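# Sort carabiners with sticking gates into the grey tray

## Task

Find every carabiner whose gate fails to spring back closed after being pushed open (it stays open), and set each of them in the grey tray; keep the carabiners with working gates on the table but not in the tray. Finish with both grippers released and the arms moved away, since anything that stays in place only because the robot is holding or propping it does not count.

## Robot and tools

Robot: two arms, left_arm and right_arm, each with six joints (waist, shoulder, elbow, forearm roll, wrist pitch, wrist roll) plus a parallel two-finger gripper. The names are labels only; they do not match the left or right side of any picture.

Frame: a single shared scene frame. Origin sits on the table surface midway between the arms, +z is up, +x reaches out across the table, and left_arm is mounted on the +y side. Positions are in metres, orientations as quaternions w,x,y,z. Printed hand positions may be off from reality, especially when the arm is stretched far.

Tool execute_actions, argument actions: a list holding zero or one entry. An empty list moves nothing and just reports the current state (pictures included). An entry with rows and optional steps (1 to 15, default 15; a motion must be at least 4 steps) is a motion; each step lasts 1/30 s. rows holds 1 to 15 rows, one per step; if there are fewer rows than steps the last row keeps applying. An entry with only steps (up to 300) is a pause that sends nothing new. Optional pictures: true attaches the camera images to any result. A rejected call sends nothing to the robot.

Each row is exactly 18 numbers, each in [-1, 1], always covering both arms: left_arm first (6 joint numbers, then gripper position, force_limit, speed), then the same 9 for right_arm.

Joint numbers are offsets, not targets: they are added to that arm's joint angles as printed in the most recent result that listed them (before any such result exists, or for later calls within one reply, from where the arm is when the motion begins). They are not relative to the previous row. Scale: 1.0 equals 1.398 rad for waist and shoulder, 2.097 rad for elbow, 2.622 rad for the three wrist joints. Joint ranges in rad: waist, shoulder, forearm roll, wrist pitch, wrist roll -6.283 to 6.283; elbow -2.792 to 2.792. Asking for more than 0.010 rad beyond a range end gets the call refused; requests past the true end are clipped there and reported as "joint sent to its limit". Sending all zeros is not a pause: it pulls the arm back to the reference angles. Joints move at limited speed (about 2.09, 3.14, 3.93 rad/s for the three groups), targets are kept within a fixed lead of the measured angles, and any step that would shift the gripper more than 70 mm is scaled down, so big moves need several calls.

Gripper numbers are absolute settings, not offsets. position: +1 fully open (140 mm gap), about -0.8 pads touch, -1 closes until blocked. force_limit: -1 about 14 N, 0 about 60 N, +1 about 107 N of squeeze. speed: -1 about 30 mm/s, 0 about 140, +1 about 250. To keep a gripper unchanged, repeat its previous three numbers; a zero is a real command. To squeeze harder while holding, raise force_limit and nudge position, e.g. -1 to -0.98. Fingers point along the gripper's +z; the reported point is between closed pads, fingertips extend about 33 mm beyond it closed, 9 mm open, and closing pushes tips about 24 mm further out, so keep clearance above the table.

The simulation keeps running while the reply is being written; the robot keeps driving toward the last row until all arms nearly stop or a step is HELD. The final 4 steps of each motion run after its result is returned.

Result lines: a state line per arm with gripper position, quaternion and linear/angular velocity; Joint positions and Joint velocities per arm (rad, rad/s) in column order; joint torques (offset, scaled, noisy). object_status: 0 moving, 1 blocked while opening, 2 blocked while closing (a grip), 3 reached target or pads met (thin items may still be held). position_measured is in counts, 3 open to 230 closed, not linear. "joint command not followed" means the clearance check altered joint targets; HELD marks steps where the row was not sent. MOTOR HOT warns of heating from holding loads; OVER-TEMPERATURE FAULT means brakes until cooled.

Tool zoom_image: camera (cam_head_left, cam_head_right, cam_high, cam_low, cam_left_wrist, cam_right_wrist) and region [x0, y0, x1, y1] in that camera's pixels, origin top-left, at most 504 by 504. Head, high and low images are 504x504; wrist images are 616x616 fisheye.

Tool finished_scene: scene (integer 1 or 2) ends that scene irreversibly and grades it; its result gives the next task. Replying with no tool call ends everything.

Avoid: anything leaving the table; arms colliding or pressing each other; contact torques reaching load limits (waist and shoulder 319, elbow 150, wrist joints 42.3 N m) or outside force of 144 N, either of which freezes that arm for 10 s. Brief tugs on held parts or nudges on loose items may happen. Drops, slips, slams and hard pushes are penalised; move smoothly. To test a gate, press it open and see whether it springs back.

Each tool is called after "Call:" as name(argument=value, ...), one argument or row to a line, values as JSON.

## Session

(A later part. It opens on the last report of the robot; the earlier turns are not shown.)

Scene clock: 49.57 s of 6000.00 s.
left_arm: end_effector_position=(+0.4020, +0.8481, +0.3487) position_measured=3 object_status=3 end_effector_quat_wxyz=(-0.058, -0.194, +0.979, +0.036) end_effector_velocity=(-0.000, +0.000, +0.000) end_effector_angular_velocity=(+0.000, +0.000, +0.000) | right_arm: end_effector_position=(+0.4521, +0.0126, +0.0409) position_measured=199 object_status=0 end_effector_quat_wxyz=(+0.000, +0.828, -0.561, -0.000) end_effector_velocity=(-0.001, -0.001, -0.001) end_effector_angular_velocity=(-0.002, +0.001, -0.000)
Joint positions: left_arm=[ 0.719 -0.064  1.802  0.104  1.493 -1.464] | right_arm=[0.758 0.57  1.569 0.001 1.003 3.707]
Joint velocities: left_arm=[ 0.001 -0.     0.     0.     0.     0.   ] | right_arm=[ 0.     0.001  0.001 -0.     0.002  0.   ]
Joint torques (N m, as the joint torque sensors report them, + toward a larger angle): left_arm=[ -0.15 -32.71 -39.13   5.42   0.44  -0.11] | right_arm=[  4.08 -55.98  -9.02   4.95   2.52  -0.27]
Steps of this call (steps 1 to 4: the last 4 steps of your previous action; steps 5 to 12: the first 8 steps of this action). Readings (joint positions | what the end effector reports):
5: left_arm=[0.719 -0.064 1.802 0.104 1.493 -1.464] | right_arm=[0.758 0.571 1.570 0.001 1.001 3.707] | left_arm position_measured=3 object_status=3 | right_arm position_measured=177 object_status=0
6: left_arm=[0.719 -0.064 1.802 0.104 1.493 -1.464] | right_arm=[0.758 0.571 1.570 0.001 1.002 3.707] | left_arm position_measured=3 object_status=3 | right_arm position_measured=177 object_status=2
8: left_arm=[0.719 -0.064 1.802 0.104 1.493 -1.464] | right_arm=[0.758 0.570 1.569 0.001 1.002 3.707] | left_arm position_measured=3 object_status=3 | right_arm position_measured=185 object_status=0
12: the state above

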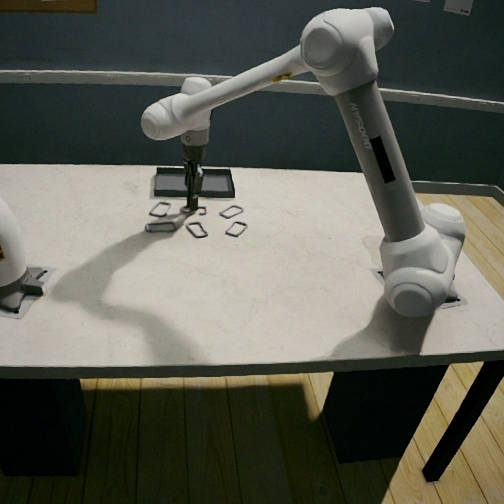

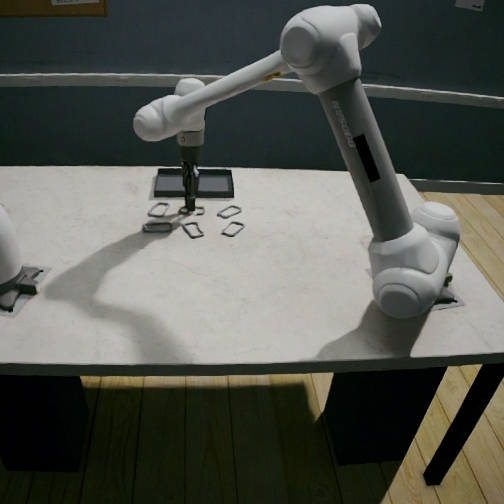

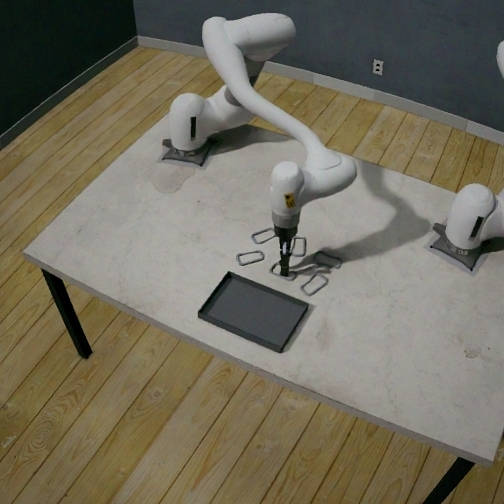

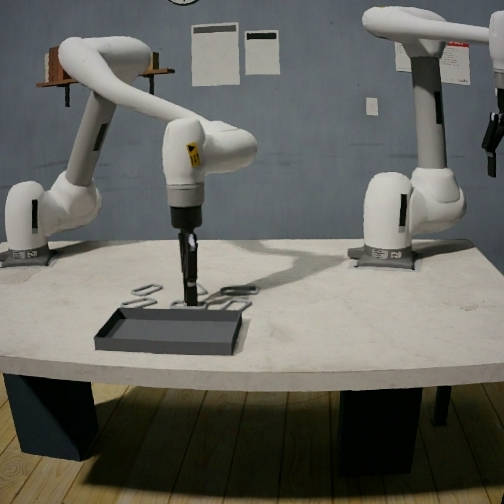

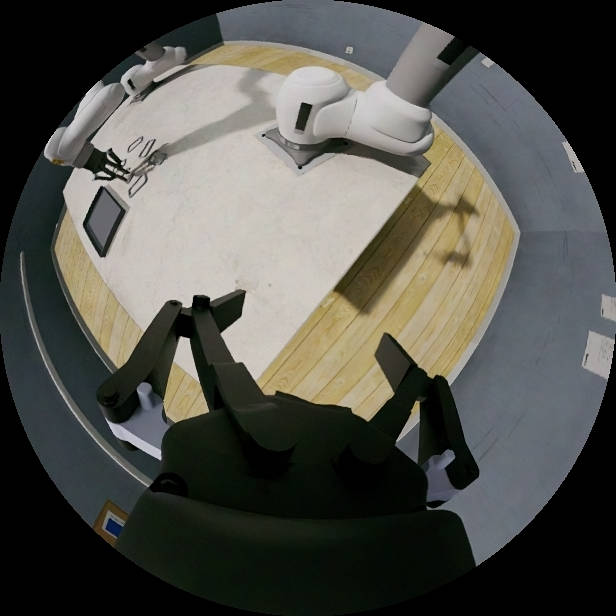

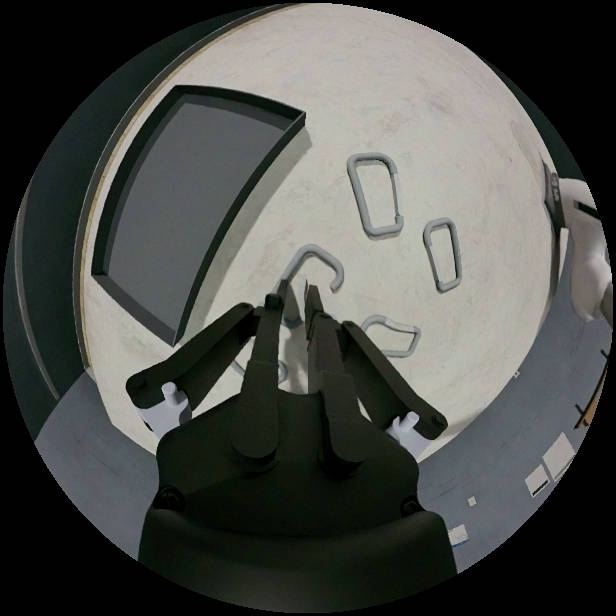

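Call:
execute_actions(
  actions=[
    {"rows":[[0,0,0,0,0,0,1,0,0,0,-0.012,-0.007,0,0.012,0,0.3,-0.3,0.3]],"steps":15},
  ],
)

Call:
execute_actions(
  actions=[
    {"steps":5},
  ],
  pictures=true,
)

Call:
zoom_image(
  camera="cam_right_wrist",
  region=[200,180,420,400],
)

Scene clock: 50.13 s of 6000.00 s.
left_arm: end_effector_position=(+0.4020, +0.8481, +0.3487) position_measured=3 object_status=3 end_effector_quat_wxyz=(-0.058, -0.194, +0.979, +0.036) end_effector_velocity=(-0.000, +0.000, +0.000) end_effector_angular_velocity=(+0.001, +0.000, +0.000) | right_arm: end_effector_position=(+0.4523, +0.0129, +0.0611) position_measured=111 object_status=0 end_effector_quat_wxyz=(+0.000, +0.828, -0.561, -0.000) end_effector_velocity=(+0.000, +0.000, +0.003) end_effector_angular_velocity=(-0.000, -0.001, +0.000)
Joint positions: left_arm=[ 0.719 -0.064  1.802  0.104  1.493 -1.464] | right_arm=[0.758 0.554 1.555 0.001 1.034 3.707]
Joint velocities: left_arm=[-0.    -0.     0.     0.001  0.    -0.001] | right_arm=[ 0.    -0.003 -0.002 -0.001  0.005  0.   ]
Joint torques (N m, as the joint torque sensors report them, + toward a larger angle): left_arm=[ -0.21 -33.16 -38.94   5.46   0.4    0.15] | right_arm=[  3.44 -91.38 -34.12   3.95  -0.28  -0.3 ]
Steps of this call (steps 1 to 4: the last 4 steps of your previous action; steps 5 to 6: the robot went on to your last target; steps 7 to 17: the first 11 steps of this action). Readings (joint positions | what the end effector reports):
7: left_arm=[0.719 -0.064 1.802 0.104 1.493 -1.464] | right_arm=[0.758 0.570 1.569 0.001 1.003 3.707] | left_arm position_measured=3 object_status=3 | right_arm position_measured=199 object_status=0
8: left_arm=[0.719 -0.064 1.802 0.104 1.493 -1.464] | right_arm=[0.758 0.568 1.567 0.001 1.009 3.707] | left_arm position_measured=3 object_status=3 | right_arm position_measured=195 object_status=0
10: left_arm=[0.719 -0.064 1.802 0.104 1.493 -1.464] | right_arm=[0.758 0.559 1.559 0.001 1.024 3.707] | left_arm position_measured=3 object_status=3 | right_arm position_measured=177 object_status=0
14: left_arm=[0.719 -0.064 1.802 0.104 1.493 -1.464] | right_arm=[0.758 0.554 1.555 0.001 1.033 3.707] | left_arm position_measured=3 object_status=3 | right_arm position_measured=139 object_status=0
17: the state above

Scene clock: 50.30 s of 6000.00 s.
left_arm: end_effector_position=(+0.4020, +0.8481, +0.3487) position_measured=3 object_status=3 end_effector_quat_wxyz=(-0.058, -0.194, +0.979, +0.036) end_effector_velocity=(-0.000, +0.000, -0.000) end_effector_angular_velocity=(+0.000, +0.001, -0.000) | right_arm: end_effector_position=(+0.4523, +0.0129, +0.0613) position_measured=91 object_status=0 end_effector_quat_wxyz=(+0.000, +0.828, -0.561, -0.000) end_effector_velocity=(-0.000, +0.000, -0.000) end_effector_angular_velocity=(-0.001, +0.000, +0.000)
Joint positions: left_arm=[ 0.719 -0.064  1.802  0.104  1.493 -1.464] | right_arm=[0.758 0.554 1.554 0.001 1.034 3.707]
Joint velocities: left_arm=[-0.     0.    -0.     0.001  0.     0.   ] | right_arm=[ 0.001  0.    -0.    -0.     0.     0.001]
Joint torques (N m, as the joint torque sensors report them, + toward a larger angle): left_arm=[ -0.56 -32.4  -39.18   5.36   0.35   0.06] | right_arm=[  4.76 -92.47 -34.16   4.08  -0.21  -0.44]
Kept back: nothing.
Steps of this call (steps 1 to 4: the last 4 steps of your previous action; step 5: the robot went on to your last target). Readings (joint positions | what the end effector reports):
1: left_arm=[0.719 -0.064 1.802 0.104 1.493 -1.464] | right_arm=[0.758 0.554 1.555 0.001 1.034 3.707] | left_arm position_measured=3 object_status=3 | right_arm position_measured=102 object_status=0
2: left_arm=[0.719 -0.064 1.802 0.104 1.493 -1.464] | right_arm=[0.758 0.554 1.555 0.001 1.034 3.707] | left_arm position_measured=3 object_status=3 | right_arm position_measured=94 object_status=0
4: left_arm=[0.719 -0.064 1.802 0.104 1.493 -1.464] | right_arm=[0.758 0.554 1.554 0.001 1.034 3.707] | left_arm position_measured=3 object_status=3 | right_arm position_measured=91 object_status=0
5: the state above

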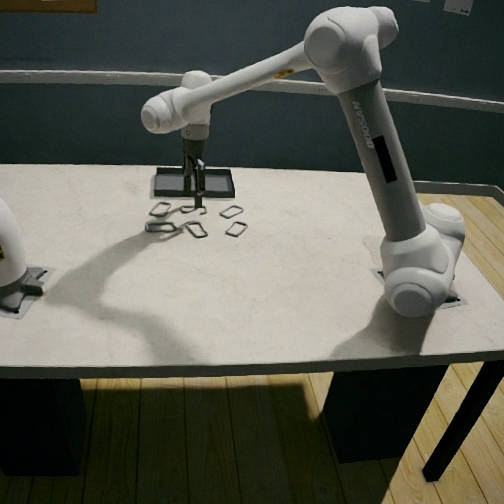

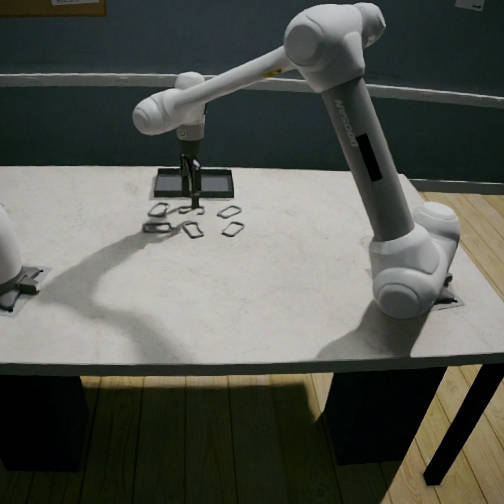

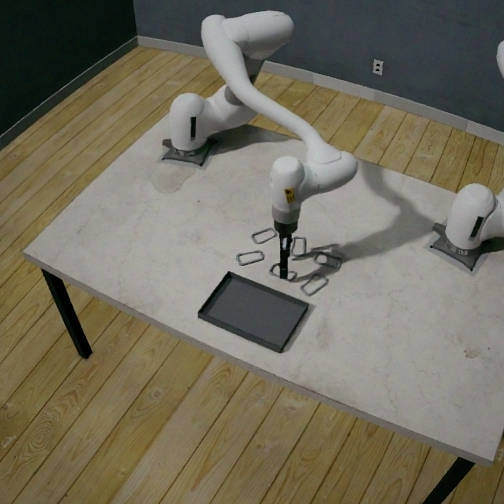

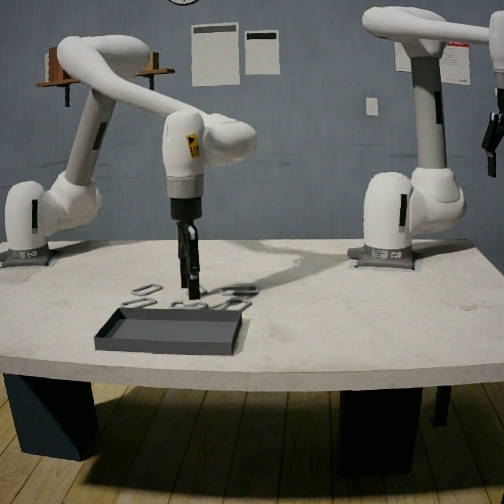

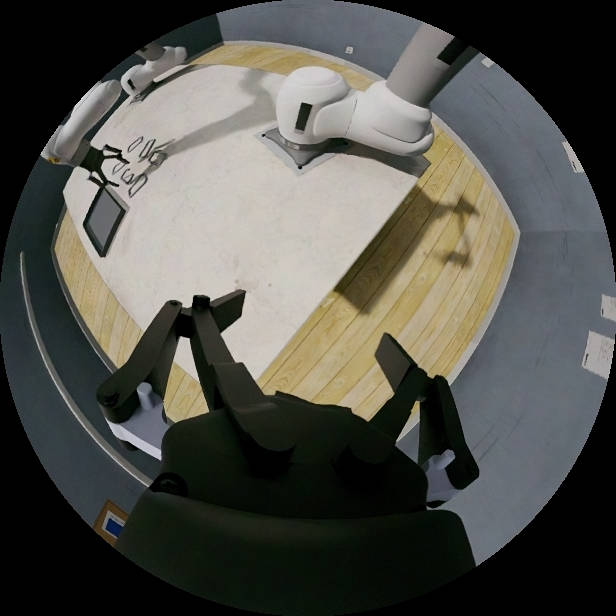

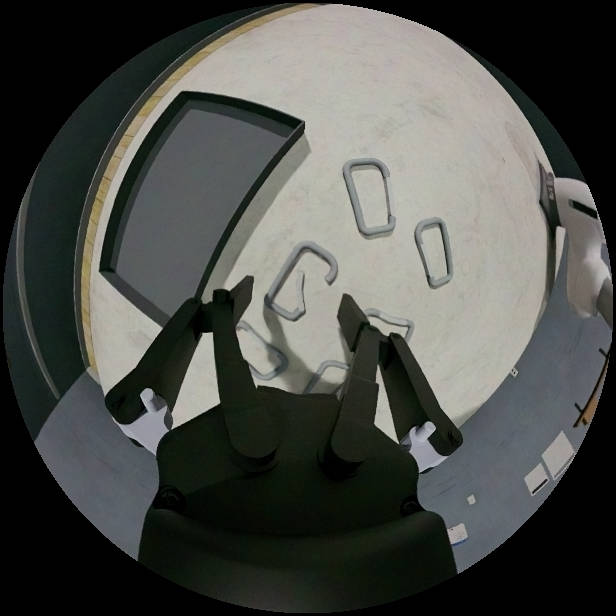

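Region (200, 180, 420, 400) of cam_right_wrist's 616x616 image, scaled by 2.291, with more detail than that image has.

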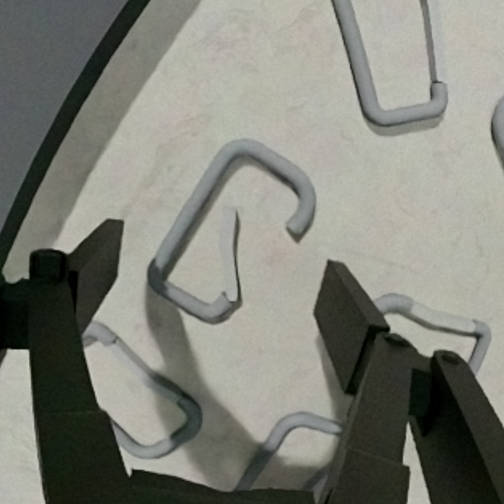

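Call:
execute_actions(
  actions=[
    {"rows":[[0,0,0,0,0,0,1,0,0,0,0,0,0,0,0.173,0.3,-0.3,0.3]],"steps":15},
  ],
)

Call:
execute_actions(
  actions=[
    {"steps":5},
  ],
  pictures=true,
)

Call:
zoom_image(
  camera="cam_right_wrist",
  region=[200,180,420,400],
)

Scene clock: 51.33 s of 6000.00 s.
left_arm: end_effector_position=(+0.4020, +0.8481, +0.3487) position_measured=3 object_status=3 end_effector_quat_wxyz=(-0.058, -0.194, +0.979, +0.036) end_effector_velocity=(+0.000, -0.000, -0.000) end_effector_angular_velocity=(+0.000, +0.000, -0.000) | right_arm: end_effector_position=(+0.4523, +0.0129, +0.0614) position_measured=91 object_status=3 end_effector_quat_wxyz=(-0.000, -0.689, +0.725, +0.000) end_effector_velocity=(+0.000, +0.000, +0.001) end_effector_angular_velocity=(+0.000, -0.000, -0.609)
Joint positions: left_arm=[ 0.719 -0.064  1.802  0.104  1.493 -1.464] | right_arm=[0.758 0.553 1.554 0.001 1.034 4.139]
Joint velocities: left_arm=[-0.  0. -0.  0. -0.  0.] | right_arm=[-0.    -0.    -0.     0.     0.     0.608]
Joint torques (N m, as the joint torque sensors report them, + toward a larger angle): left_arm=[ -1.78 -32.79 -39.14   5.49   0.4   -0.01] | right_arm=[  2.85 -92.93 -34.42   3.66   0.23  -0.33]
Steps of this call (steps 1 to 15: the robot went on to your last target; steps 16 to 20: nothing new was sent; steps 21 to 31: the first 11 steps of this action). Readings (joint positions | what the end effector reports):
21: left_arm=[0.719 -0.064 1.802 0.104 1.493 -1.464] | right_arm=[0.758 0.553 1.554 0.001 1.034 3.707] | left_arm position_measured=3 object_status=3 | right_arm position_measured=91 object_status=3
22: left_arm=[0.719 -0.064 1.802 0.104 1.493 -1.464] | right_arm=[0.758 0.553 1.554 0.001 1.034 3.714] | left_arm position_measured=3 object_status=3 | right_arm position_measured=91 object_status=3
24: left_arm=[0.719 -0.064 1.802 0.104 1.493 -1.464] | right_arm=[0.758 0.553 1.554 0.001 1.034 3.770] | left_arm position_measured=3 object_status=3 | right_arm position_measured=91 object_status=3
28: left_arm=[0.719 -0.064 1.802 0.104 1.493 -1.464] | right_arm=[0.758 0.553 1.554 0.001 1.034 4.020] | left_arm position_measured=3 object_status=3 | right_arm position_measured=91 object_status=3
31: the state above

Scene clock: 51.50 s of 6000.00 s.
left_arm: end_effector_position=(+0.4020, +0.8481, +0.3487) position_measured=3 object_status=3 end_effector_quat_wxyz=(-0.058, -0.194, +0.979, +0.036) end_effector_velocity=(+0.000, -0.001, -0.000) end_effector_angular_velocity=(-0.000, +0.001, -0.003) | right_arm: end_effector_position=(+0.4523, +0.0129, +0.0614) position_measured=91 object_status=3 end_effector_quat_wxyz=(-0.000, -0.681, +0.732, +0.000) end_effector_velocity=(-0.000, -0.000, -0.000) end_effector_angular_velocity=(-0.001, +0.000, -0.008)
Joint positions: left_arm=[ 0.719 -0.064  1.802  0.104  1.493 -1.464] | right_arm=[0.758 0.553 1.554 0.001 1.034 4.16 ]
Joint velocities: left_arm=[-0.002  0.     0.     0.     0.     0.001] | right_arm=[ 0.    -0.     0.001 -0.     0.     0.008]
Joint torques (N m, as the joint torque sensors report them, + toward a larger angle): left_arm=[ -0.18 -31.89 -39.07   5.47   0.39   0.07] | right_arm=[  3.13 -92.34 -35.09   3.8   -0.29  -0.78]
Kept back: nothing.
Steps of this call (steps 1 to 4: the last 4 steps of your previous action; step 5: the robot went on to your last target). Readings (joint positions | what the end effector reports):
1: left_arm=[0.719 -0.064 1.802 0.104 1.493 -1.464] | right_arm=[0.758 0.553 1.554 0.001 1.034 4.153] | left_arm position_measured=3 object_status=3 | right_arm position_measured=91 object_status=3
2: left_arm=[0.719 -0.064 1.802 0.104 1.493 -1.464] | right_arm=[0.758 0.553 1.554 0.001 1.034 4.158] | left_arm position_measured=3 object_status=3 | right_arm position_measured=91 object_status=3
4: left_arm=[0.719 -0.064 1.802 0.104 1.493 -1.464] | right_arm=[0.758 0.553 1.554 0.001 1.034 4.159] | left_arm position_measured=3 object_status=3 | right_arm position_measured=91 object_status=3
5: the state above

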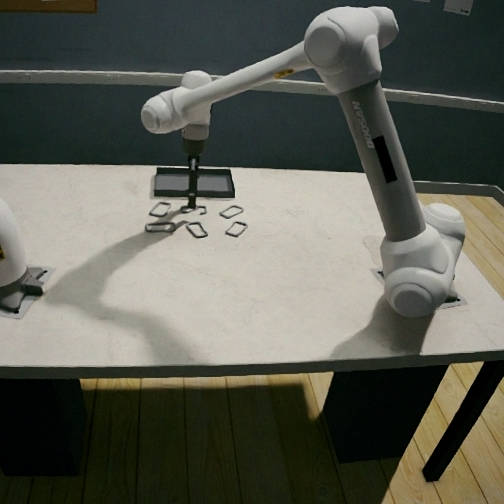

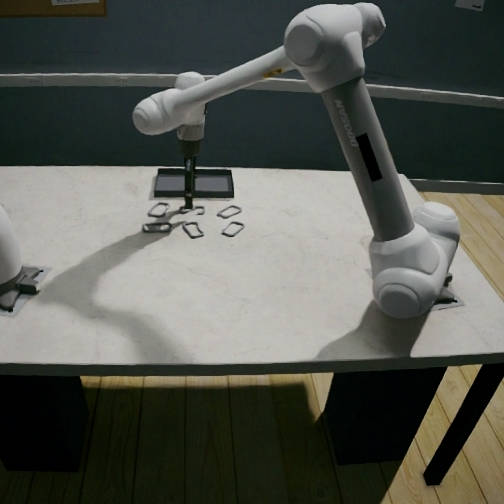

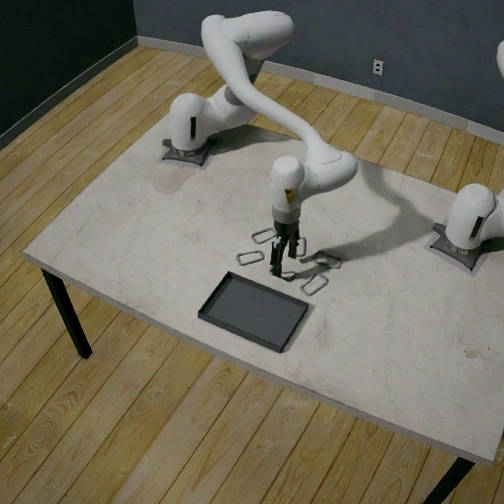

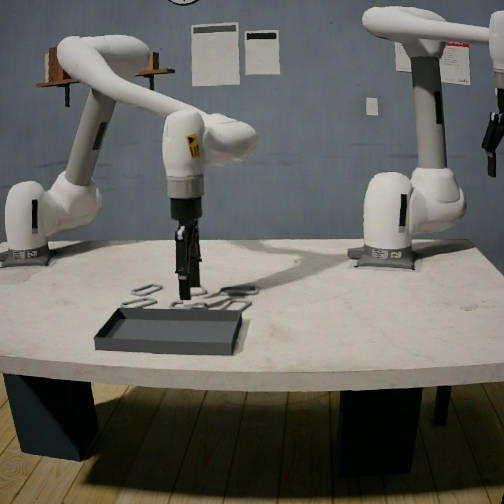

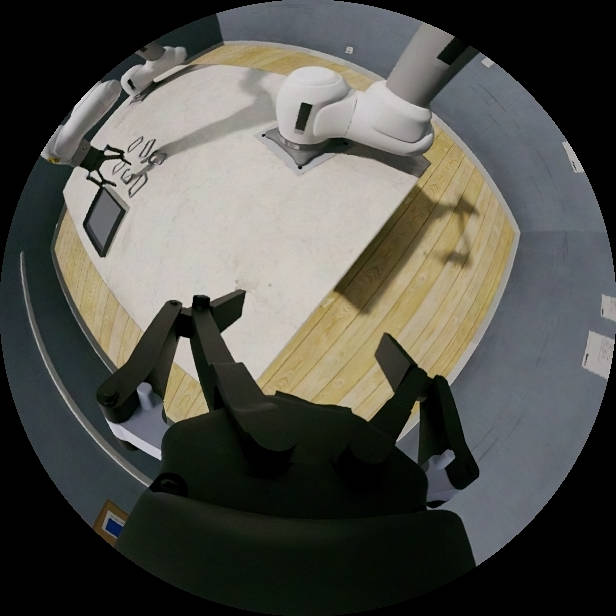

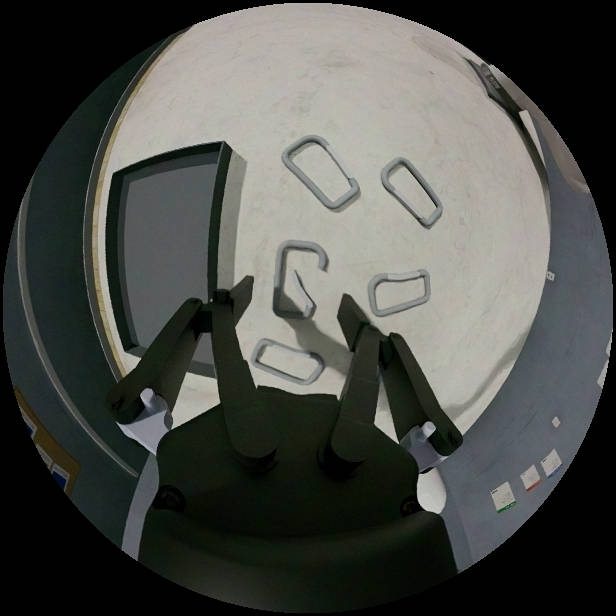

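Region (200, 180, 420, 400) of cam_right_wrist's 616x616 image, scaled by 2.291, with more detail than that image has.

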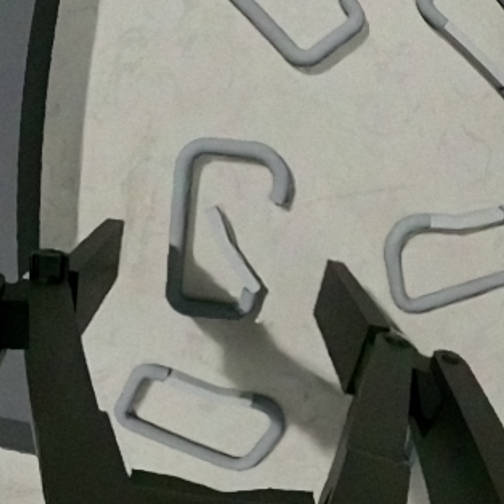

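Call:
execute_actions(
  actions=[
    {"rows":[[0,0,0,0,0,0,1,0,0,-0.0032,-0.0034,0.004,0,-0.0014,-0.042,0.1,-0.3,0],[0,0,0,0,0,0,1,0,0,-0.0032,-0.0034,0.004,0,-0.0014,-0.042,0.1,-0.3,0],[0,0,0,0,0,0,1,0,0,-0.0032,-0.0034,0.004,0,-0.0014,-0.042,0.1,-0.3,0],[0,0,0,0,0,0,1,0,0,-0.0032,-0.0034,0.004,0,-0.0014,-0.042,0.1,-0.3,0],[0,0,0,0,0,0,1,0,0,-0.0032,0.0096,0.0087,0,-0.0127,-0.042,0.1,-0.3,0]],"steps":15},
  ],
)

Call:
execute_actions(
  actions=[
    {"steps":6},
  ],
  pictures=true,
)

Call:
zoom_image(
  camera="cam_right_wrist",
  region=[200,180,420,400],
)

Scene clock: 52.47 s of 6000.00 s.
left_arm: end_effector_position=(+0.4020, +0.8481, +0.3487) position_measured=3 object_status=3 end_effector_quat_wxyz=(-0.058, -0.194, +0.979, +0.036) end_effector_velocity=(+0.000, -0.000, -0.001) end_effector_angular_velocity=(-0.001, +0.001, +0.000) | right_arm: end_effector_position=(+0.4543, +0.0096, +0.0434) position_measured=117 object_status=0 end_effector_quat_wxyz=(+0.001, -0.718, +0.696, +0.000) end_effector_velocity=(+0.002, +0.001, -0.019) end_effector_angular_velocity=(+0.003, -0.002, +0.017)
Joint positions: left_arm=[ 0.719 -0.064  1.802  0.104  1.493 -1.464] | right_arm=[0.753 0.565 1.572 0.001 1.003 4.051]
Joint velocities: left_arm=[-0.001  0.001  0.     0.     0.    -0.001] | right_arm=[-0.001  0.017  0.01  -0.    -0.031 -0.018]
Joint torques (N m, as the joint torque sensors report them, + toward a larger angle): left_arm=[ -0.57 -32.34 -38.76   5.43   0.29  -0.03] | right_arm=[  4.74 -99.06 -35.03   3.84   0.05  -0.72]
Steps of this call (steps 1 to 18: the robot went on to your last target; steps 19 to 29: the first 11 steps of this action). Readings (joint positions | what the end effector reports):
19: left_arm=[0.719 -0.064 1.802 0.104 1.493 -1.464] | right_arm=[0.758 0.553 1.554 0.001 1.034 4.160] | left_arm position_measured=3 object_status=3 | right_arm position_measured=91 object_status=0
20: left_arm=[0.719 -0.064 1.802 0.104 1.493 -1.464] | right_arm=[0.758 0.553 1.555 0.001 1.034 4.155] | left_arm position_measured=3 object_status=3 | right_arm position_measured=94 object_status=0
22: left_arm=[0.719 -0.064 1.802 0.104 1.493 -1.464] | right_arm=[0.756 0.551 1.558 0.001 1.032 4.108] | left_arm position_measured=3 object_status=3 | right_arm position_measured=109 object_status=0
26: left_arm=[0.719 -0.064 1.802 0.104 1.493 -1.464] | right_arm=[0.754 0.561 1.569 0.001 1.011 4.056] | left_arm position_measured=3 object_status=3 | right_arm position_measured=117 object_status=0
29: the state above

Scene clock: 52.67 s of 6000.00 s.
left_arm: end_effector_position=(+0.4020, +0.8481, +0.3487) position_measured=3 object_status=3 end_effector_quat_wxyz=(-0.058, -0.194, +0.979, +0.036) end_effector_velocity=(+0.000, -0.000, +0.000) end_effector_angular_velocity=(+0.001, +0.000, -0.003) | right_arm: end_effector_position=(+0.4543, +0.0096, +0.0421) position_measured=117 object_status=3 end_effector_quat_wxyz=(+0.001, -0.719, +0.695, +0.000) end_effector_velocity=(+0.000, -0.000, -0.003) end_effector_angular_velocity=(-0.001, +0.001, +0.001)
Joint positions: left_arm=[ 0.719 -0.064  1.802  0.104  1.493 -1.464] | right_arm=[0.753 0.567 1.573 0.001 1.001 4.05 ]
Joint velocities: left_arm=[-0.002 -0.    -0.     0.001  0.     0.001] | right_arm=[-0.     0.003  0.    -0.    -0.002 -0.001]
Joint torques (N m, as the joint torque sensors report them, + toward a larger angle): left_arm=[ -0.24 -31.85 -39.19   5.52   0.34   0.16] | right_arm=[  3.19 -93.69 -33.74   4.    -0.26  -0.31]
Kept back: nothing.
Steps of this call (steps 1 to 4: the last 4 steps of your previous action; steps 5 to 6: the robot went on to your last target). Readings (joint positions | what the end effector reports):
1: left_arm=[0.719 -0.064 1.802 0.104 1.493 -1.464] | right_arm=[0.753 0.566 1.572 0.001 1.002 4.051] | left_arm position_measured=3 object_status=3 | right_arm position_measured=117 object_status=0
2: left_arm=[0.719 -0.064 1.802 0.104 1.493 -1.464] | right_arm=[0.753 0.566 1.572 0.001 1.002 4.050] | left_arm position_measured=3 object_status=3 | right_arm position_measured=117 object_status=0
4: left_arm=[0.719 -0.064 1.802 0.104 1.493 -1.464] | right_arm=[0.753 0.567 1.573 0.001 1.001 4.050] | left_arm position_measured=3 object_status=3 | right_arm position_measured=117 object_status=3
6: the state above

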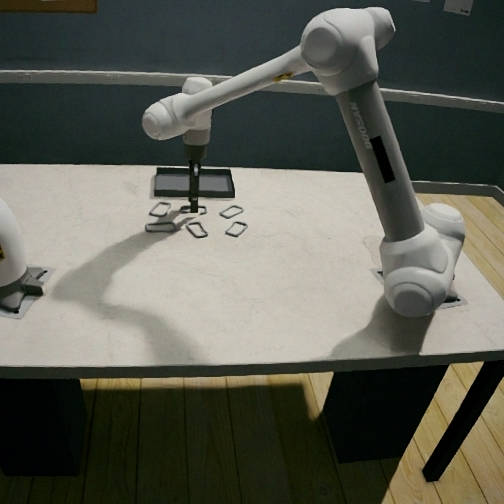

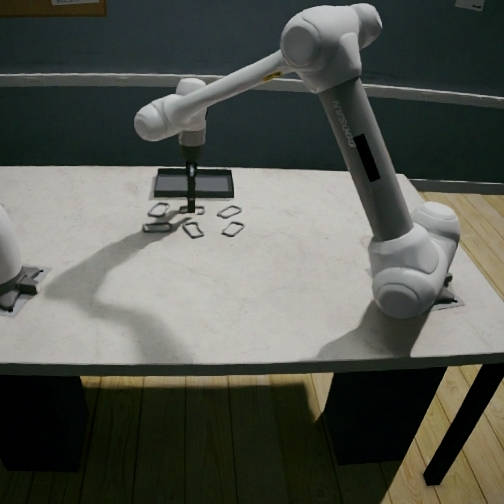

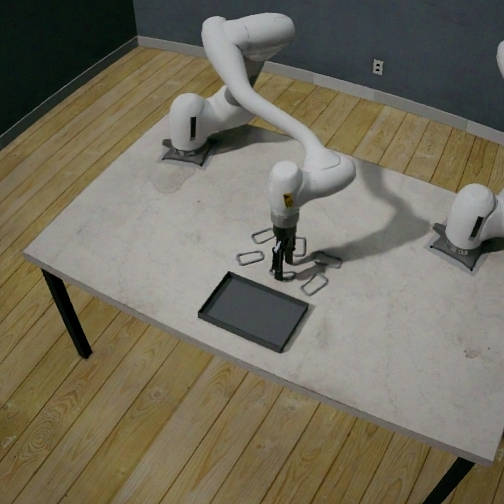

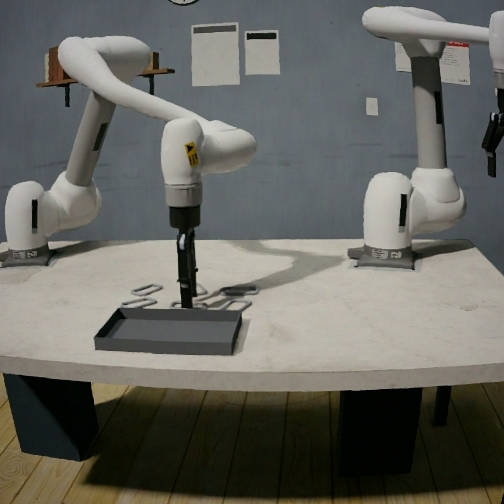

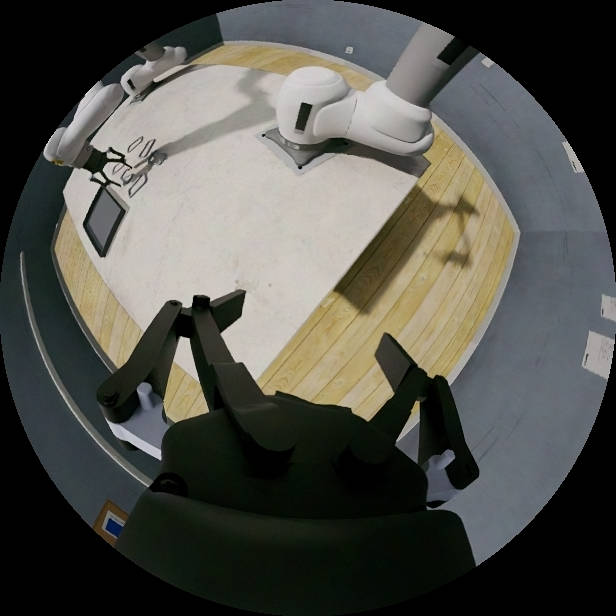

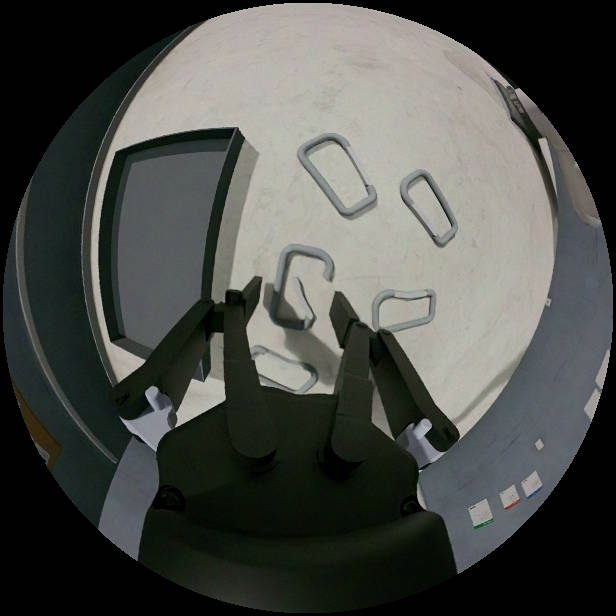

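Region (200, 180, 420, 400) of cam_right_wrist's 616x616 image, scaled by 2.291, with more detail than that image has.

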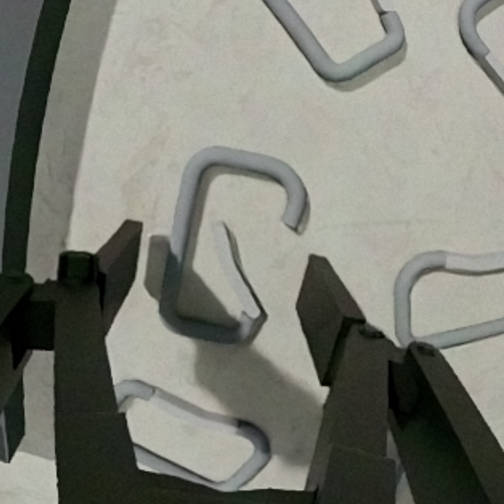

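Call:
execute_actions(
  actions=[
    {"rows":[[0,0,0,0,0,0,1,0,0,0,0.0013,0.0005,0,-0.0011,0,0.1,-0.3,0],[0,0,0,0,0,0,1,0,0,0,0.0013,0.0005,0,-0.0011,0,0.1,-0.3,0],[0,0,0,0,0,0,1,0,0,0,0.0013,0.0005,0,-0.0011,0,-0.5,0,0]],"steps":15},
  ],
)

Call:
execute_actions(
  actions=[
    {"steps":8},
  ],
  pictures=true,
)

Call:
zoom_image(
  camera="cam_right_wrist",
  region=[200,180,420,400],
)

Scene clock: 53.20 s of 6000.00 s.
left_arm: end_effector_position=(+0.4020, +0.8481, +0.3487) position_measured=3 object_status=3 end_effector_quat_wxyz=(-0.058, -0.194, +0.979, +0.036) end_effector_velocity=(-0.000, +0.000, +0.000) end_effector_angular_velocity=(-0.000, -0.000, -0.001) | right_arm: end_effector_position=(+0.4545, +0.0097, +0.0402) position_measured=172 object_status=0 end_effector_quat_wxyz=(+0.001, -0.719, +0.695, +0.000) end_effector_velocity=(+0.004, +0.002, +0.002) end_effector_angular_velocity=(+0.004, -0.003, -0.002)
Joint positions: left_arm=[ 0.719 -0.064  1.802  0.104  1.493 -1.464] | right_arm=[0.753 0.569 1.574 0.001 0.998 4.05 ]
Joint velocities: left_arm=[ 0.001 -0.     0.     0.     0.     0.002] | right_arm=[-0.002  0.001 -0.006 -0.    -0.     0.   ]
Joint torques (N m, as the joint torque sensors report them, + toward a larger angle): left_arm=[  0.26 -32.08 -39.78   5.48   0.28   0.05] | right_arm=[  8.33 -61.54 -14.06   6.25   1.13  -0.42]
Steps of this call (steps 1 to 5: the robot went on to your last target; steps 6 to 16: the first 11 steps of this action). Readings (joint positions | what the end effector reports):
6: left_arm=[0.719 -0.064 1.802 0.104 1.493 -1.464] | right_arm=[0.753 0.567 1.573 0.001 1.001 4.050] | left_arm position_measured=3 object_status=3 | right_arm position_measured=117 object_status=3
7: left_arm=[0.719 -0.064 1.802 0.104 1.493 -1.464] | right_arm=[0.753 0.567 1.573 0.001 1.000 4.050] | left_arm position_measured=3 object_status=3 | right_arm position_measured=117 object_status=3
9: left_arm=[0.719 -0.064 1.802 0.104 1.493 -1.464] | right_arm=[0.753 0.568 1.573 0.001 0.999 4.050] | left_arm position_measured=3 object_status=3 | right_arm position_measured=119 object_status=0
13: left_arm=[0.719 -0.064 1.802 0.104 1.493 -1.464] | right_arm=[0.753 0.568 1.574 0.001 0.998 4.050] | left_arm position_measured=3 object_status=3 | right_arm position_measured=150 object_status=0
16: the state above

Scene clock: 53.47 s of 6000.00 s.
left_arm: end_effector_position=(+0.4020, +0.8481, +0.3487) position_measured=3 object_status=3 end_effector_quat_wxyz=(-0.058, -0.194, +0.979, +0.036) end_effector_velocity=(-0.000, +0.001, -0.000) end_effector_angular_velocity=(+0.000, +0.000, -0.000) | right_arm: end_effector_position=(+0.4546, +0.0098, +0.0405) position_measured=192 object_status=3 end_effector_quat_wxyz=(+0.001, -0.719, +0.695, +0.000) end_effector_velocity=(-0.001, -0.001, -0.001) end_effector_angular_velocity=(-0.002, +0.001, +0.000)
Joint positions: left_arm=[ 0.719 -0.064  1.802  0.104  1.493 -1.464] | right_arm=[0.753 0.568 1.573 0.001 0.998 4.05 ]
Joint velocities: left_arm=[ 0.001  0.     0.     0.    -0.     0.002] | right_arm=[-0.     0.001  0.001  0.     0.    -0.   ]
Joint torques (N m, as the joint torque sensors report them, + toward a larger angle): left_arm=[ -1.03 -31.84 -38.95   5.48   0.36  -0.05] | right_arm=[ 10.75 -16.19  14.14   6.62   3.3   -0.07]
Kept back: nothing.
Steps of this call (steps 1 to 4: the last 4 steps of your previous action; steps 5 to 8: the robot went on to your last target). Readings (joint positions | what the end effector reports):
1: left_arm=[0.719 -0.064 1.802 0.104 1.493 -1.464] | right_arm=[0.753 0.568 1.573 0.001 0.998 4.050] | left_arm position_measured=3 object_status=3 | right_arm position_measured=180 object_status=0
2: left_arm=[0.719 -0.064 1.802 0.104 1.493 -1.464] | right_arm=[0.753 0.568 1.573 0.001 0.998 4.050] | left_arm position_measured=3 object_status=3 | right_arm position_measured=187 object_status=0
4: left_arm=[0.719 -0.064 1.802 0.104 1.493 -1.464] | right_arm=[0.753 0.568 1.573 0.001 0.998 4.050] | left_arm position_measured=3 object_status=3 | right_arm position_measured=192 object_status=0
8: the state above

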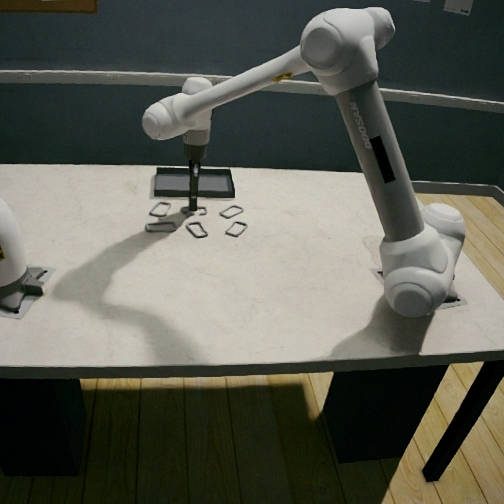

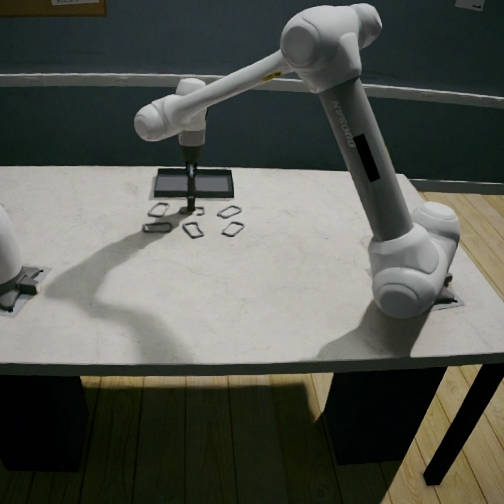

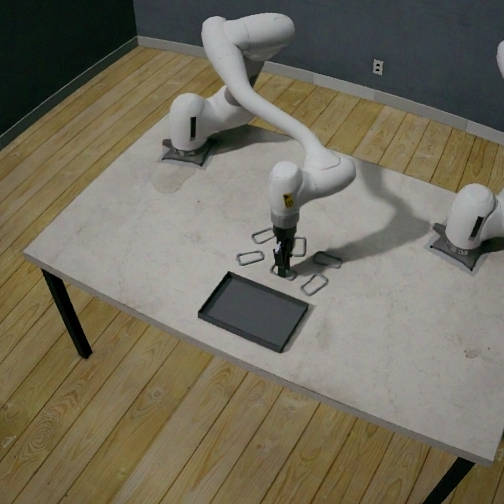

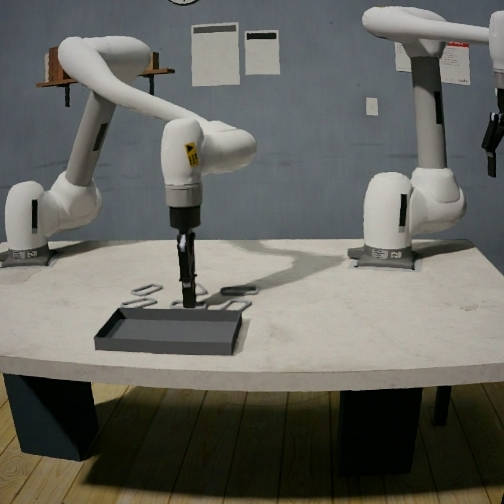

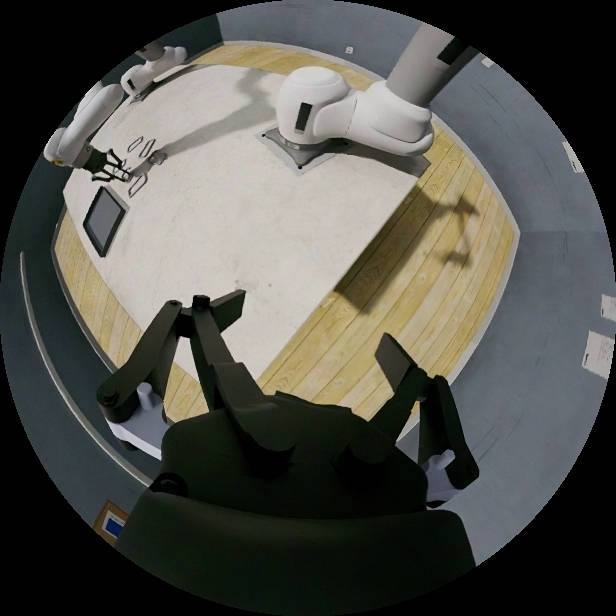

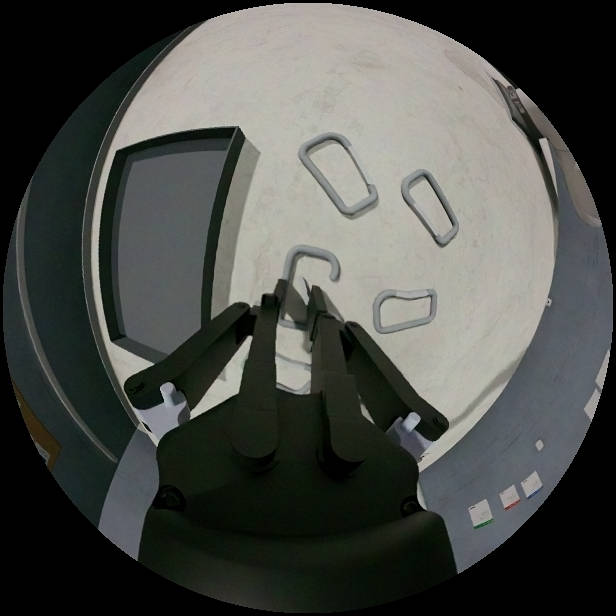

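Region (200, 180, 420, 400) of cam_right_wrist's 616x616 image, scaled by 2.291, with more detail than that image has.

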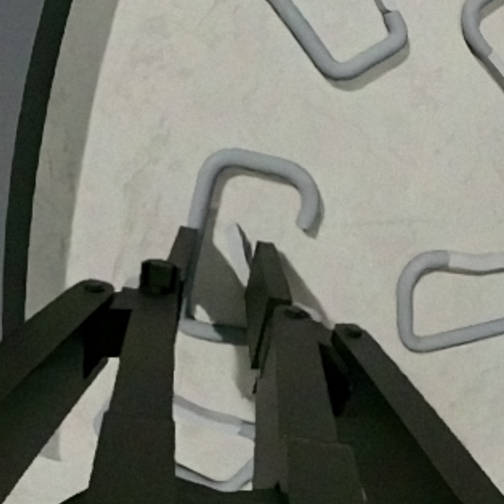

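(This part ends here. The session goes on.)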